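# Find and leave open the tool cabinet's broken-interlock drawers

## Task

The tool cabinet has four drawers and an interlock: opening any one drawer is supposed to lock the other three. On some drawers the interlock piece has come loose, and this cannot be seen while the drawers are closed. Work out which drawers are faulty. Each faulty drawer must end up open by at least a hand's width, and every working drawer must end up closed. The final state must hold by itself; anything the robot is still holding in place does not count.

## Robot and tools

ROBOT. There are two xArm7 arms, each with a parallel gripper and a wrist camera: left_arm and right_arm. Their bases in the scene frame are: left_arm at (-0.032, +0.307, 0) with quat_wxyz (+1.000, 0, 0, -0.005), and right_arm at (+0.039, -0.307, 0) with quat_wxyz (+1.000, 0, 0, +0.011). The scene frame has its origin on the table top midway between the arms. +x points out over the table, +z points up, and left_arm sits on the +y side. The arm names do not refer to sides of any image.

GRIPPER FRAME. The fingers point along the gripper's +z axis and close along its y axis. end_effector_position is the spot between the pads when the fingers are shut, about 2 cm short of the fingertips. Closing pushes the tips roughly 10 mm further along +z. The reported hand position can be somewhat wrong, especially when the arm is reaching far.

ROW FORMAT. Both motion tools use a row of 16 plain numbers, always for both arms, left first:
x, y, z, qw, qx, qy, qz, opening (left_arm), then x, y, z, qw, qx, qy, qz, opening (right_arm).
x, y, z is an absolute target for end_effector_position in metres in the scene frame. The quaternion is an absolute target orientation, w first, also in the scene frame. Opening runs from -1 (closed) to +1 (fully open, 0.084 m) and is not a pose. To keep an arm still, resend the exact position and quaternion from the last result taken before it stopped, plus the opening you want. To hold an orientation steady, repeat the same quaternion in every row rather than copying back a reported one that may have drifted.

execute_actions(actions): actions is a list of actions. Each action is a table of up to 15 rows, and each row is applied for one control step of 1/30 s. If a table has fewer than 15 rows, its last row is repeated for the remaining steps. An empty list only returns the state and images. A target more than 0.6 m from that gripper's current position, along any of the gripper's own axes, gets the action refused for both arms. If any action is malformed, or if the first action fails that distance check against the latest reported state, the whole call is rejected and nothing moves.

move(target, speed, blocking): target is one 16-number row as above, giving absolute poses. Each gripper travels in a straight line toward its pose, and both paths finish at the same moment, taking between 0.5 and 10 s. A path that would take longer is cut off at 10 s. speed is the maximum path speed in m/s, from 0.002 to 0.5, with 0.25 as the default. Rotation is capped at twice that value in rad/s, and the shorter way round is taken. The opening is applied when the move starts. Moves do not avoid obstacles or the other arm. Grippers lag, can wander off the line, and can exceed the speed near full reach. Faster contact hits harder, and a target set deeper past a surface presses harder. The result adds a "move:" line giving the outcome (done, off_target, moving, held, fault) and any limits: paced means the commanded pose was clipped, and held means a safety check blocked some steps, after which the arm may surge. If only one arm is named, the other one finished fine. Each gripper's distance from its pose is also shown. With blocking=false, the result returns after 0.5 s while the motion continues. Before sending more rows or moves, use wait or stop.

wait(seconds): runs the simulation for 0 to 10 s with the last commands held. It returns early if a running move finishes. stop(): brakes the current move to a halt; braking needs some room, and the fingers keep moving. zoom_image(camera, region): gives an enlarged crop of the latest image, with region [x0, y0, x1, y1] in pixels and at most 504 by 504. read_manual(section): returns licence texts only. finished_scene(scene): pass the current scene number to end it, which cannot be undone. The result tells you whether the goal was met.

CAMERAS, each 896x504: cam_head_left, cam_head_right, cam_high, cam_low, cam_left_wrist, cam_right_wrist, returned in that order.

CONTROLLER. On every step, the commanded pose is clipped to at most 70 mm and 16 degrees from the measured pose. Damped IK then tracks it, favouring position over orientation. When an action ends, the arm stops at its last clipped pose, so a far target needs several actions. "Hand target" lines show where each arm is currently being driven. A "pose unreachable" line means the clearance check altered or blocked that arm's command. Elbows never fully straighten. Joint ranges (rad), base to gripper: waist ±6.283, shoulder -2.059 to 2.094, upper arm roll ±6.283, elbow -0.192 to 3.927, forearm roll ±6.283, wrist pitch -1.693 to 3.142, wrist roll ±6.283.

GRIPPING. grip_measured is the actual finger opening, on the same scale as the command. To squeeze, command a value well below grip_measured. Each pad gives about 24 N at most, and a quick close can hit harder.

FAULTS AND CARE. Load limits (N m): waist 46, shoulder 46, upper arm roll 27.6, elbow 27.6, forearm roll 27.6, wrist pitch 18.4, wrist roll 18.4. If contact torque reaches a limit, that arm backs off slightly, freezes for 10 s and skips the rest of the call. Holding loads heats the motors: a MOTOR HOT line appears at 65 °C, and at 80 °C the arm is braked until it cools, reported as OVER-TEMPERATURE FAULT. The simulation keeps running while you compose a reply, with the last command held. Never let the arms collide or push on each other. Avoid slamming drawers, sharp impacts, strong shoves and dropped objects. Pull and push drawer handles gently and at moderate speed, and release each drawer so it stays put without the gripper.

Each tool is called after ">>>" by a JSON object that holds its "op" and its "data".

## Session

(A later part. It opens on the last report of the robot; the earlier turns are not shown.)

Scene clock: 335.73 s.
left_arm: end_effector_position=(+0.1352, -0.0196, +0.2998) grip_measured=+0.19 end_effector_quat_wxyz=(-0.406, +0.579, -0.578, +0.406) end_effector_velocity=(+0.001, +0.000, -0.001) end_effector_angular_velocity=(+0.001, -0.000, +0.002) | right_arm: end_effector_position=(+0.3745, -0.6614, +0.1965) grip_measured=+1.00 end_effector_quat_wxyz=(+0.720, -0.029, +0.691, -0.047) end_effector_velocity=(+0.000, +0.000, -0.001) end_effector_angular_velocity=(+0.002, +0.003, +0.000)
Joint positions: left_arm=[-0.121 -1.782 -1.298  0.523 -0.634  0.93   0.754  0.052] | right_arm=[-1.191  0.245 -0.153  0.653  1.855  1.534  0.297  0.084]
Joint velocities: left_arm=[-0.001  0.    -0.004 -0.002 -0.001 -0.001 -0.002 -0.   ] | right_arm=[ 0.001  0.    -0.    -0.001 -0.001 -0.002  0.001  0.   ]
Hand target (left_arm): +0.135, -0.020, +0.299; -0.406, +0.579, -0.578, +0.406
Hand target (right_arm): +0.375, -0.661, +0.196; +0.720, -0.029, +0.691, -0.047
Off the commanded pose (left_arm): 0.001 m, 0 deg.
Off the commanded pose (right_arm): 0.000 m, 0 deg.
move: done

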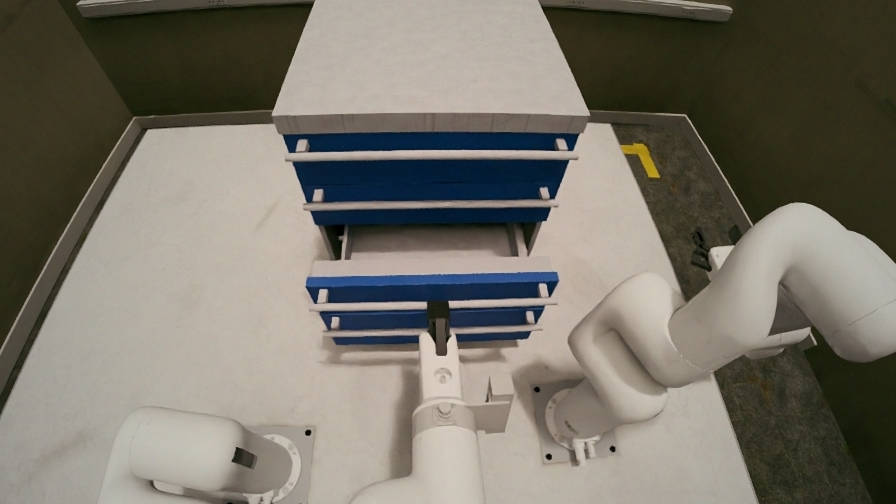

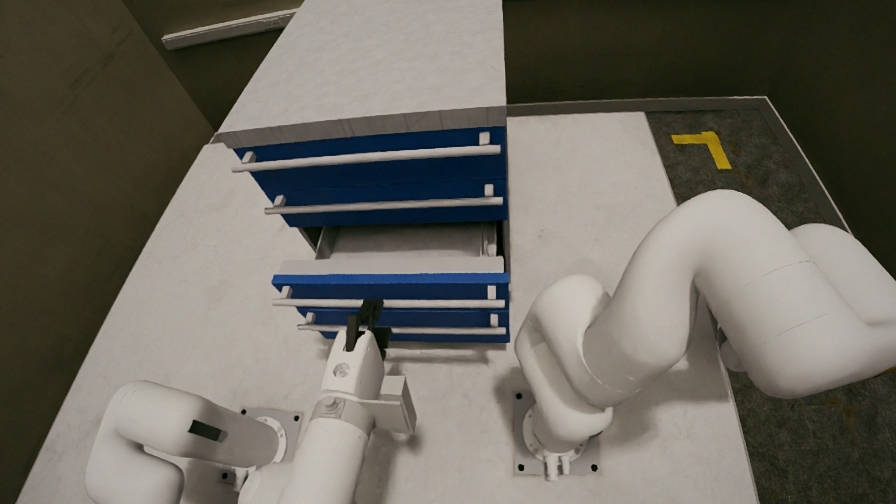

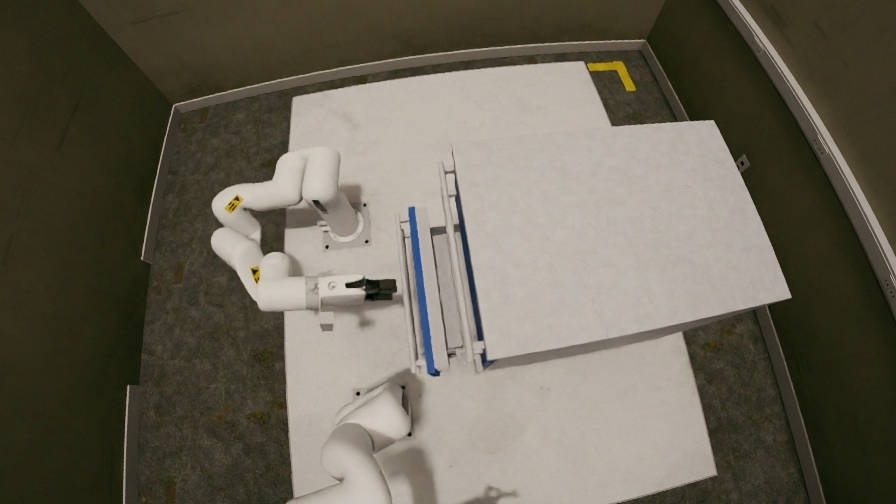

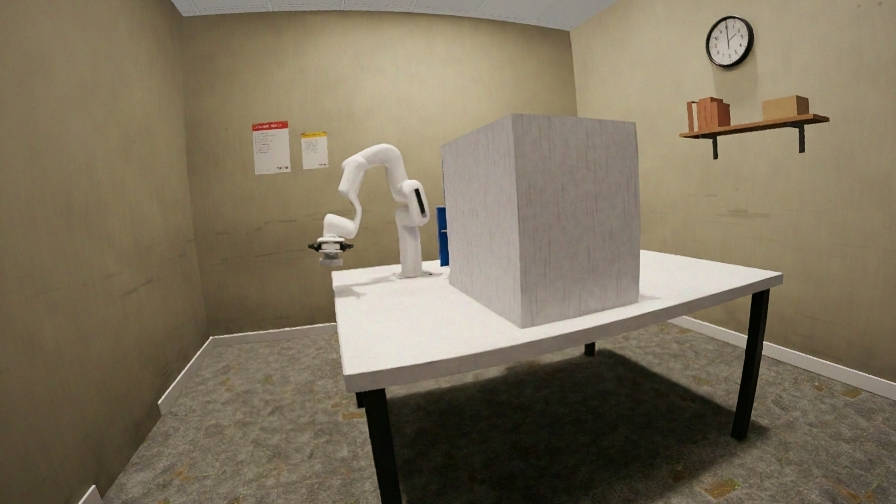

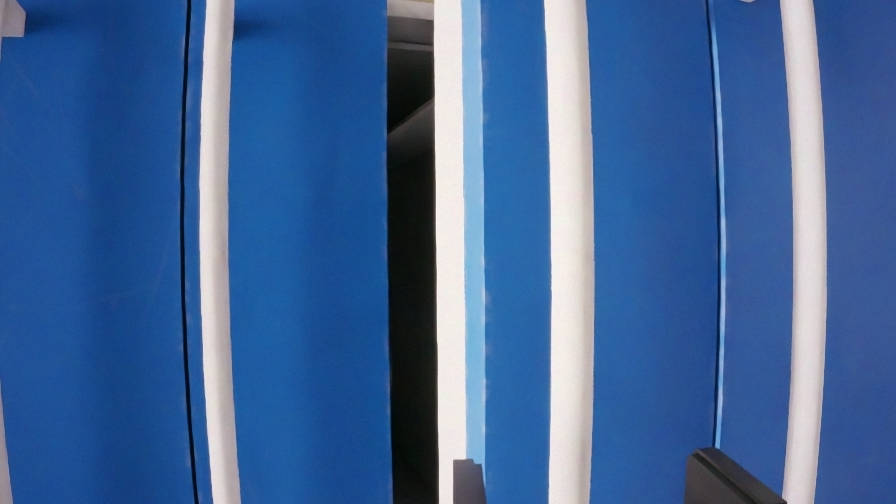

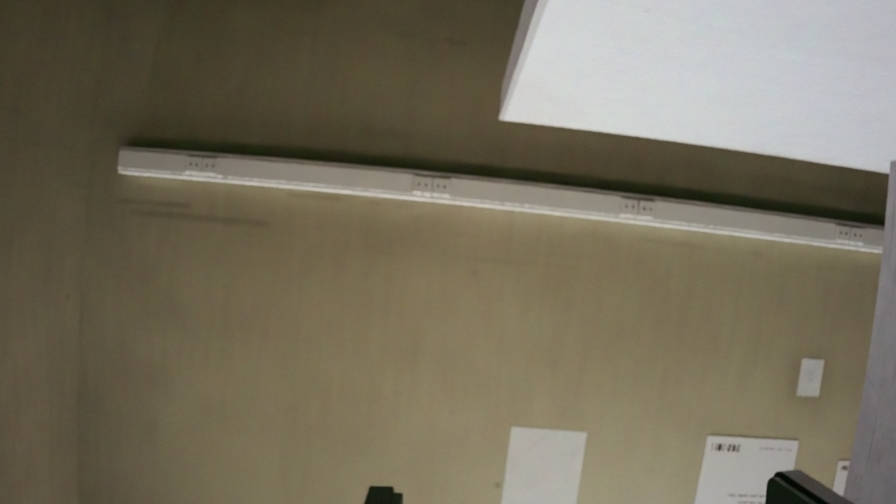

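Let me record the visual cue for a sound drawer.

>>> {"op": "zoom_image", "data": {"camera": "cam_head_left", "region": [300,200,570,290]}}

>>> {"op": "move", "data": {"target": [0.17,-0.02,0.286,0.406,-0.579,0.579,-0.406,0.2,0.3745,-0.6614,0.1965,0.720,-0.029,0.691,-0.047,1], "speed": 0.08}}

>>> {"op": "move", "data": {"target": [0.17,-0.02,0.286,0.406,-0.579,0.579,-0.406,-1,0.3745,-0.6614,0.1965,0.720,-0.029,0.691,-0.047,1], "speed": 0.08}}

>>> {"op": "move", "data": {"target": [0.275,-0.02,0.286,0.406,-0.579,0.579,-0.406,-1,0.3745,-0.6614,0.1965,0.720,-0.029,0.691,-0.047,1], "speed": 0.08}}

Region (300, 200, 570, 290) of cam_head_left's 896x504 image, scaled by 1.867, with more detail than that image has.

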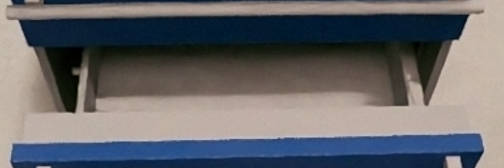

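Scene clock: 345.07 s.
left_arm: end_effector_position=(+0.1696, -0.0201, +0.2863) grip_measured=+0.19 end_effector_quat_wxyz=(-0.406, +0.579, -0.579, +0.406) end_effector_velocity=(-0.000, -0.001, +0.000) end_effector_angular_velocity=(-0.000, -0.001, -0.004) | right_arm: end_effector_position=(+0.3745, -0.6614, +0.1965) grip_measured=+1.00 end_effector_quat_wxyz=(+0.720, -0.029, +0.691, -0.047) end_effector_velocity=(+0.000, -0.000, +0.001) end_effector_angular_velocity=(-0.000, -0.002, +0.000)
Joint positions: left_arm=[-0.049 -1.738 -1.358  0.489 -0.709  0.805  0.788  0.052] | right_arm=[-1.191  0.245 -0.153  0.653  1.855  1.534  0.297  0.084]
Joint velocities: left_arm=[-0.001  0.    -0.001  0.    -0.002 -0.004  0.001  0.   ] | right_arm=[-0.    -0.     0.     0.001  0.     0.002  0.    -0.   ]
Hand target (left_arm): +0.170, -0.020, +0.286; -0.406, +0.579, -0.579, +0.406
Hand target (right_arm): +0.375, -0.661, +0.196; +0.720, -0.029, +0.691, -0.047
Off the commanded pose (left_arm): 0.000 m, 0 deg.
Off the commanded pose (right_arm): 0.000 m, 0 deg.
move: done

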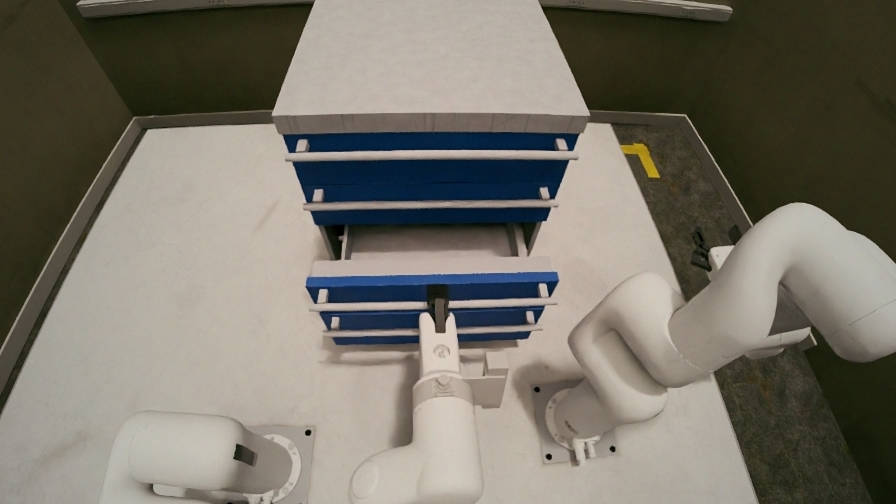

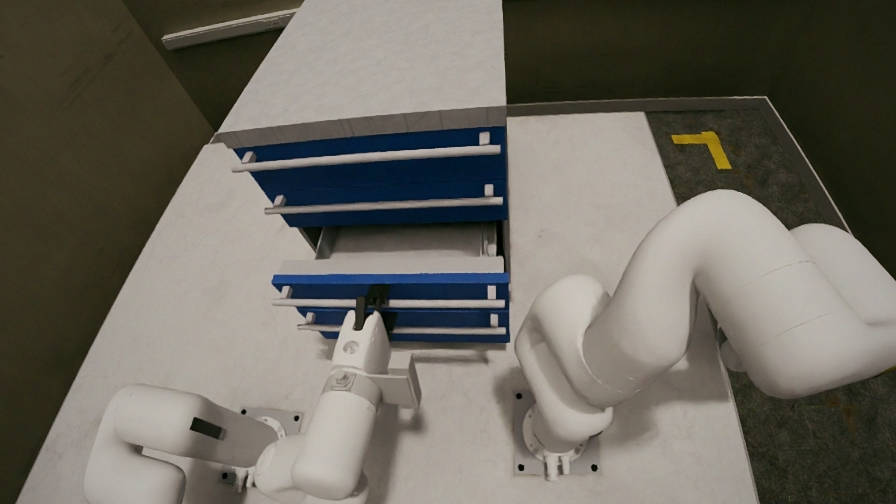

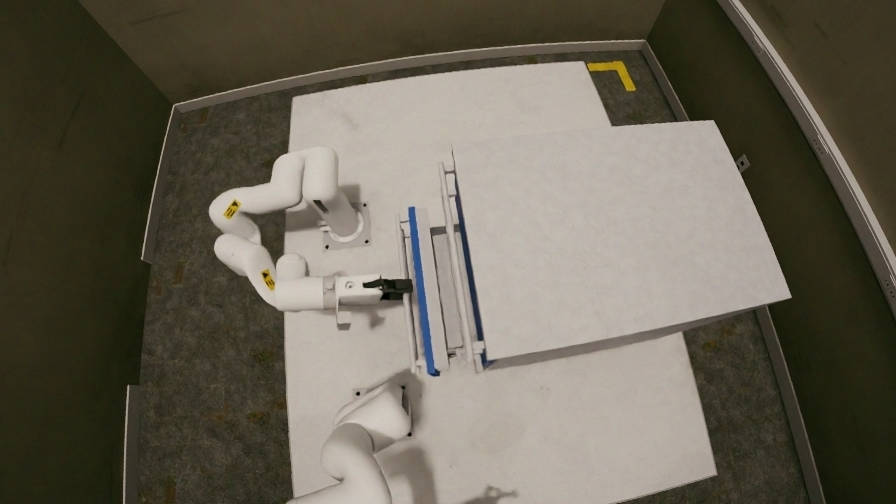

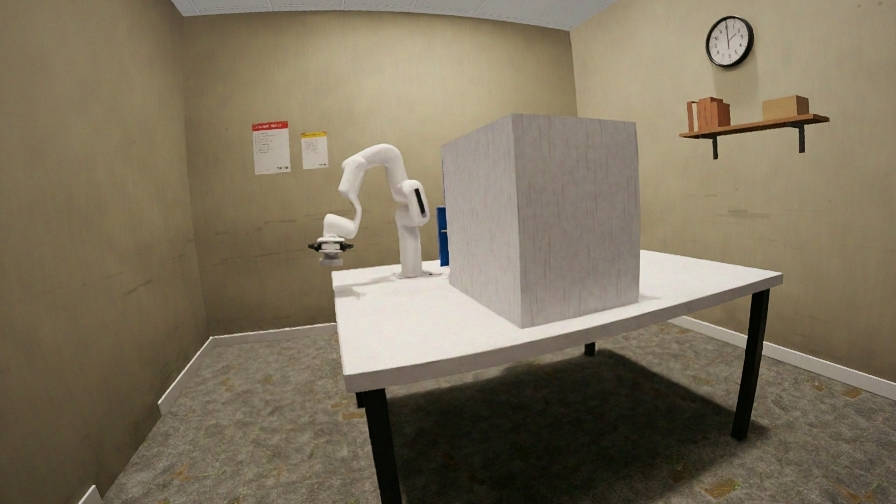

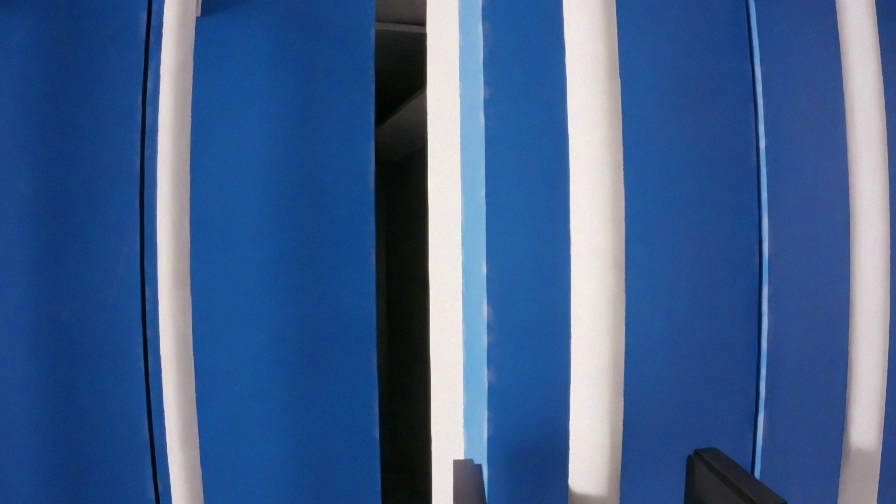

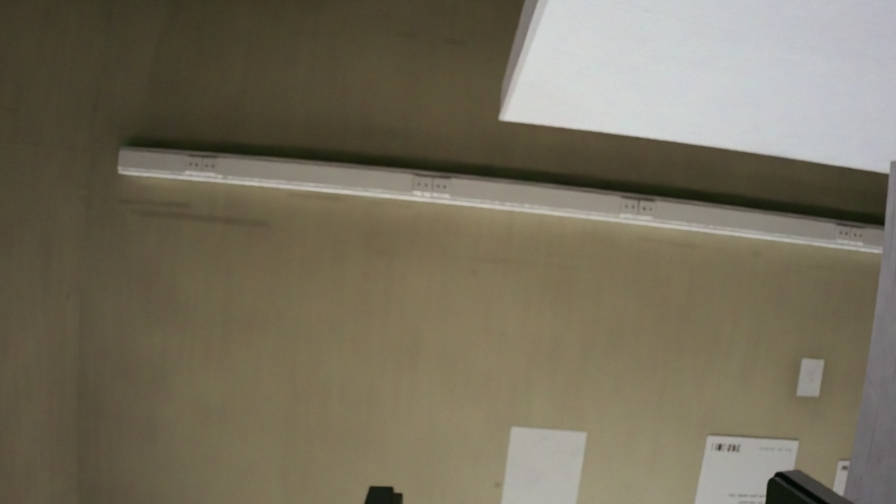

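Scene clock: 345.77 s.
left_arm: end_effector_position=(+0.1699, -0.0202, +0.2862) grip_measured=-0.74 end_effector_quat_wxyz=(-0.406, +0.579, -0.579, +0.406) end_effector_velocity=(+0.000, +0.000, -0.000) end_effector_angular_velocity=(+0.001, -0.000, +0.001) | right_arm: end_effector_position=(+0.3745, -0.6614, +0.1965) grip_measured=+1.00 end_effector_quat_wxyz=(+0.720, -0.029, +0.691, -0.047) end_effector_velocity=(-0.001, -0.001, -0.000) end_effector_angular_velocity=(+0.000, +0.000, -0.002)
Joint positions: left_arm=[-0.049 -1.737 -1.358  0.489 -0.709  0.804  0.788  0.011] | right_arm=[-1.191  0.245 -0.153  0.653  1.855  1.534  0.297  0.084]
Joint velocities: left_arm=[ 0.001  0.001 -0.001 -0.     0.    -0.001 -0.    -0.   ] | right_arm=[-0.002 -0.     0.     0.     0.    -0.001  0.    -0.   ]
Hand target (left_arm): +0.170, -0.020, +0.286; -0.406, +0.579, -0.579, +0.406
Hand target (right_arm): +0.374, -0.661, +0.197; +0.720, -0.029, +0.691, -0.047
Off the commanded pose (left_arm): 0.000 m, 0 deg.
Off the commanded pose (right_arm): 0.000 m, 0 deg.
move: done

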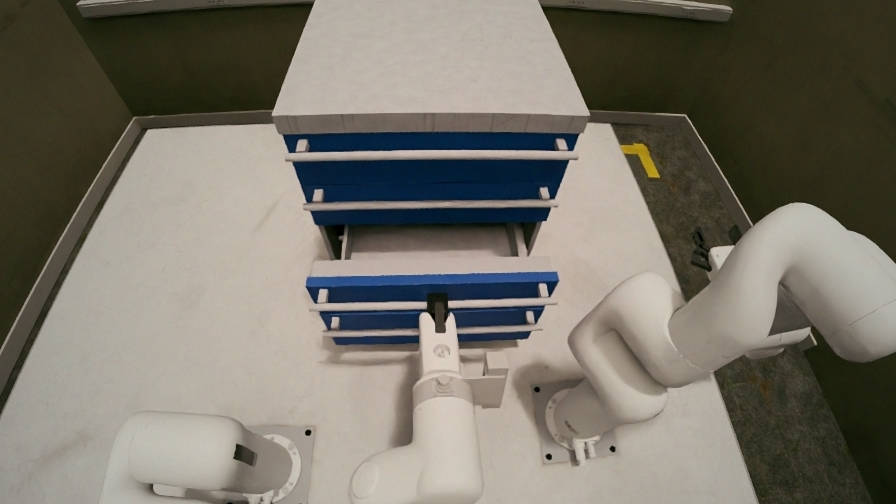

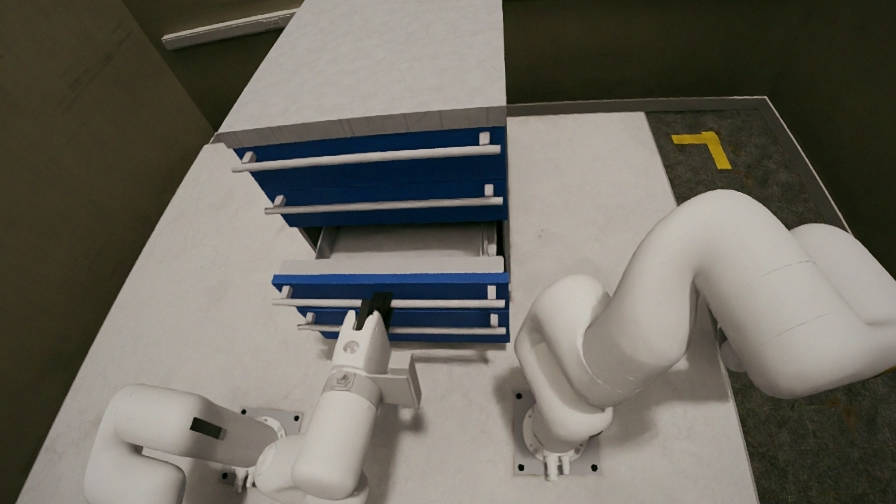

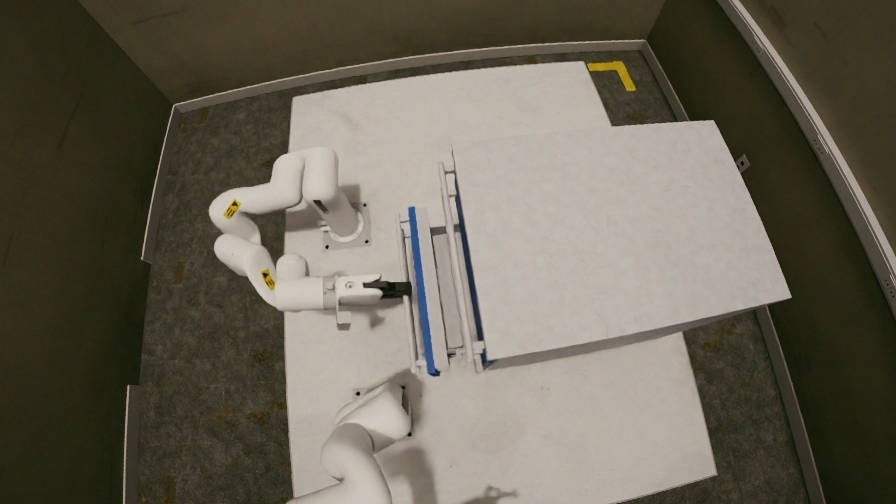

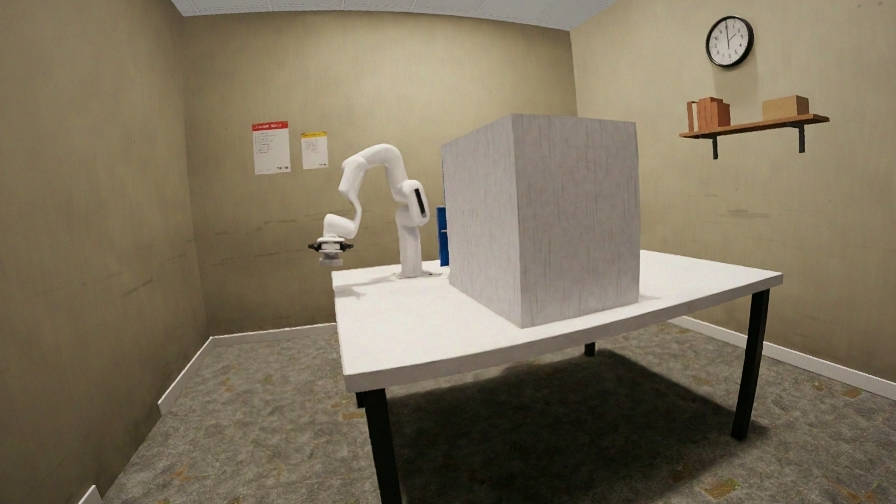

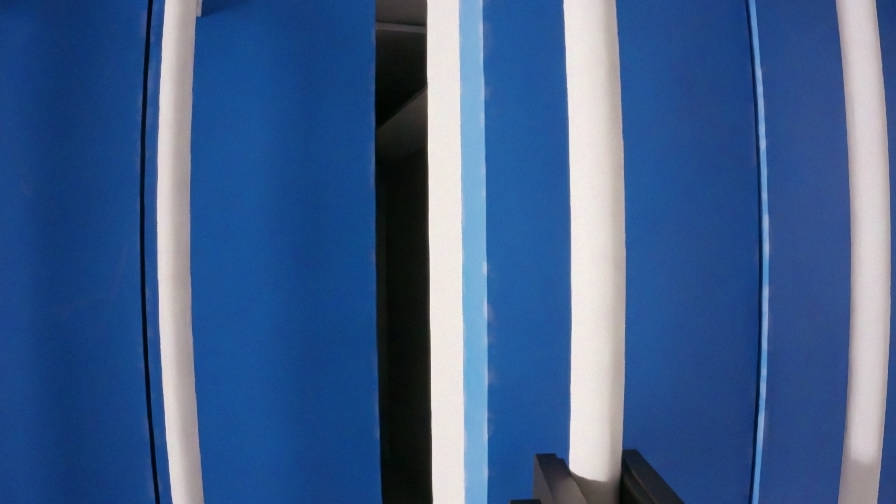

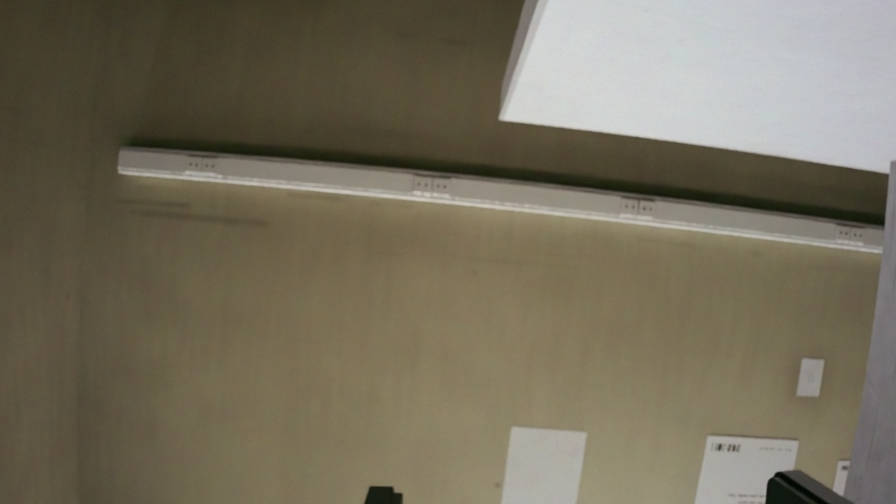

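Scene clock: 347.40 s.
left_arm: end_effector_position=(+0.2745, -0.0196, +0.2863) grip_measured=-0.74 end_effector_quat_wxyz=(-0.406, +0.579, -0.579, +0.406) end_effector_velocity=(+0.000, -0.000, -0.000) end_effector_angular_velocity=(+0.001, +0.000, -0.001) | right_arm: end_effector_position=(+0.3745, -0.6614, +0.1965) grip_measured=+1.00 end_effector_quat_wxyz=(+0.720, -0.029, +0.691, -0.047) end_effector_velocity=(-0.000, -0.000, +0.000) end_effector_angular_velocity=(+0.001, -0.001, -0.001)
Joint positions: left_arm=[ 0.292 -1.523 -1.422  0.523 -0.884  0.444  0.999  0.011] | right_arm=[-1.191  0.245 -0.153  0.653  1.855  1.534  0.297  0.084]
Joint velocities: left_arm=[ 0.     0.002 -0.001 -0.    -0.001 -0.002  0.002 -0.   ] | right_arm=[-0.001  0.     0.    -0.     0.001  0.     0.001 -0.   ]
Hand target (left_arm): +0.275, -0.020, +0.286; -0.406, +0.579, -0.579, +0.406
Hand target (right_arm): +0.375, -0.661, +0.197; +0.720, -0.029, +0.691, -0.047
Off the commanded pose (left_arm): 0.001 m, 0 deg.
Off the commanded pose (right_arm): 0.000 m, 0 deg.
move: done

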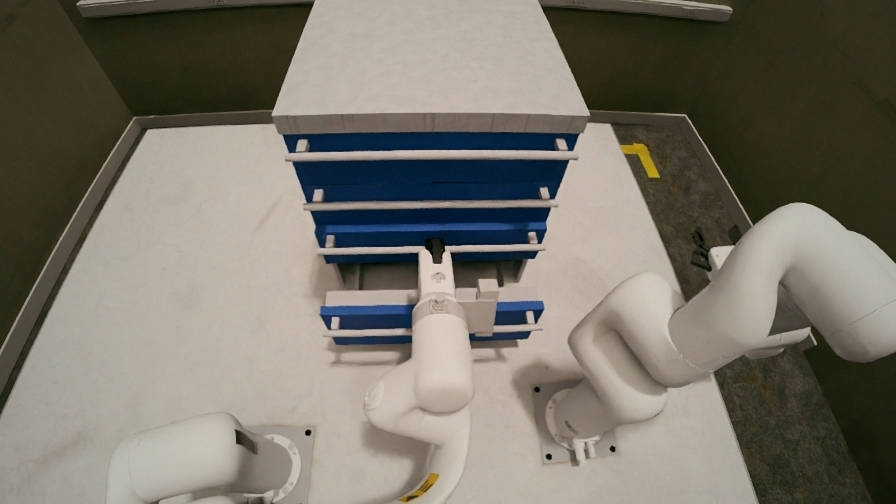

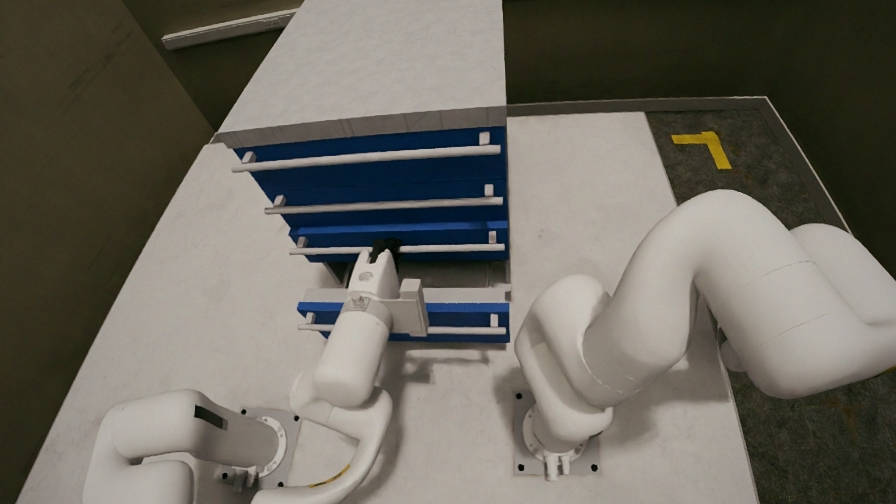

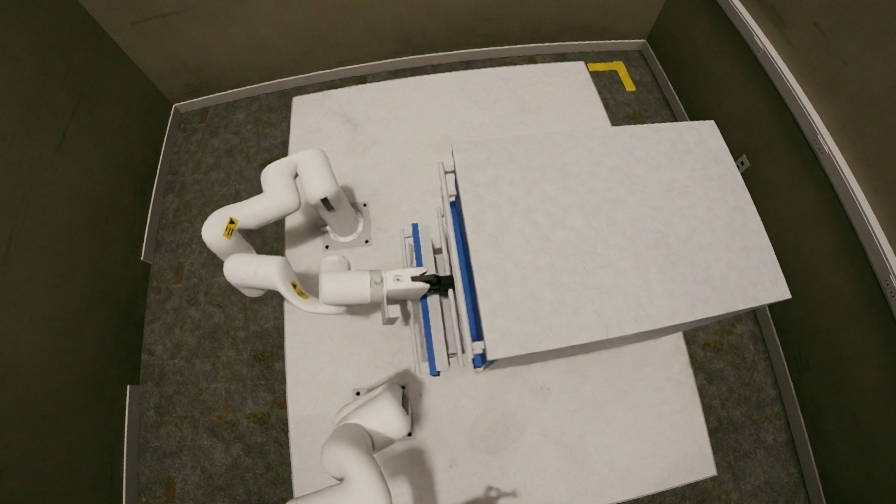

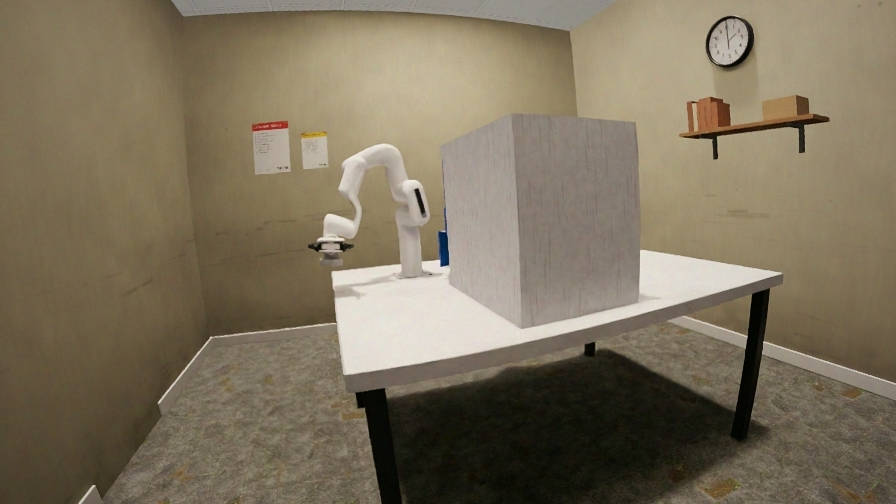

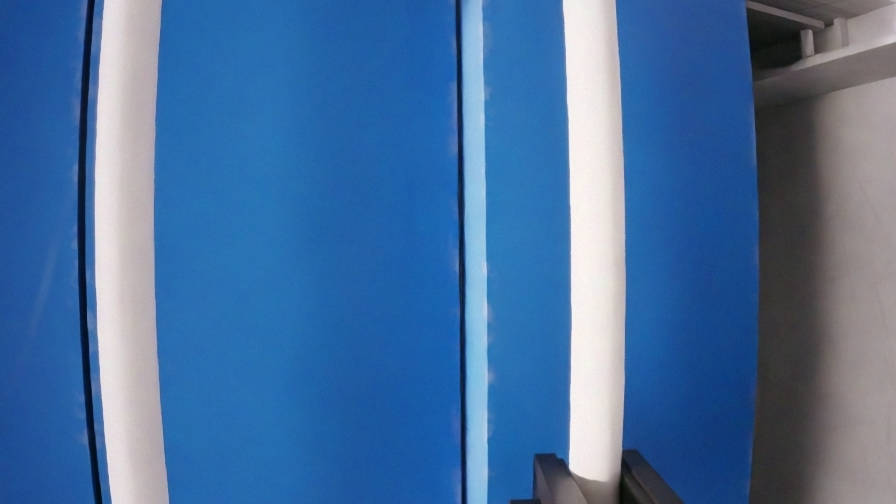

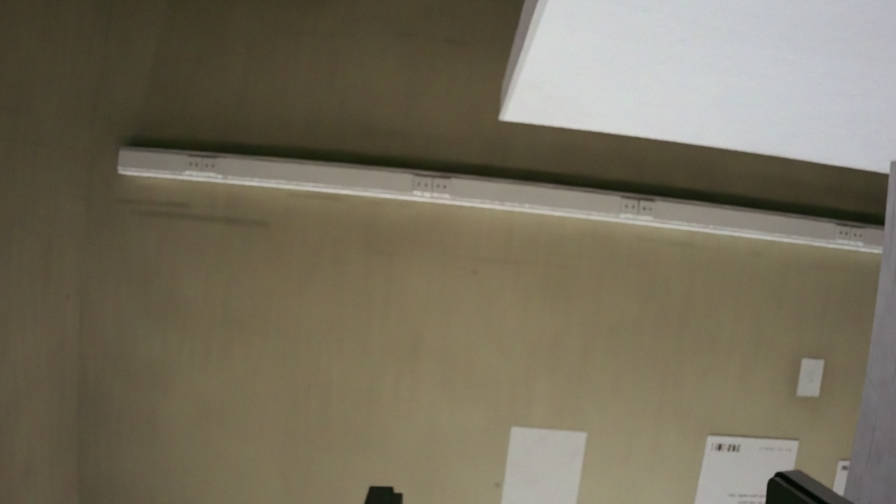

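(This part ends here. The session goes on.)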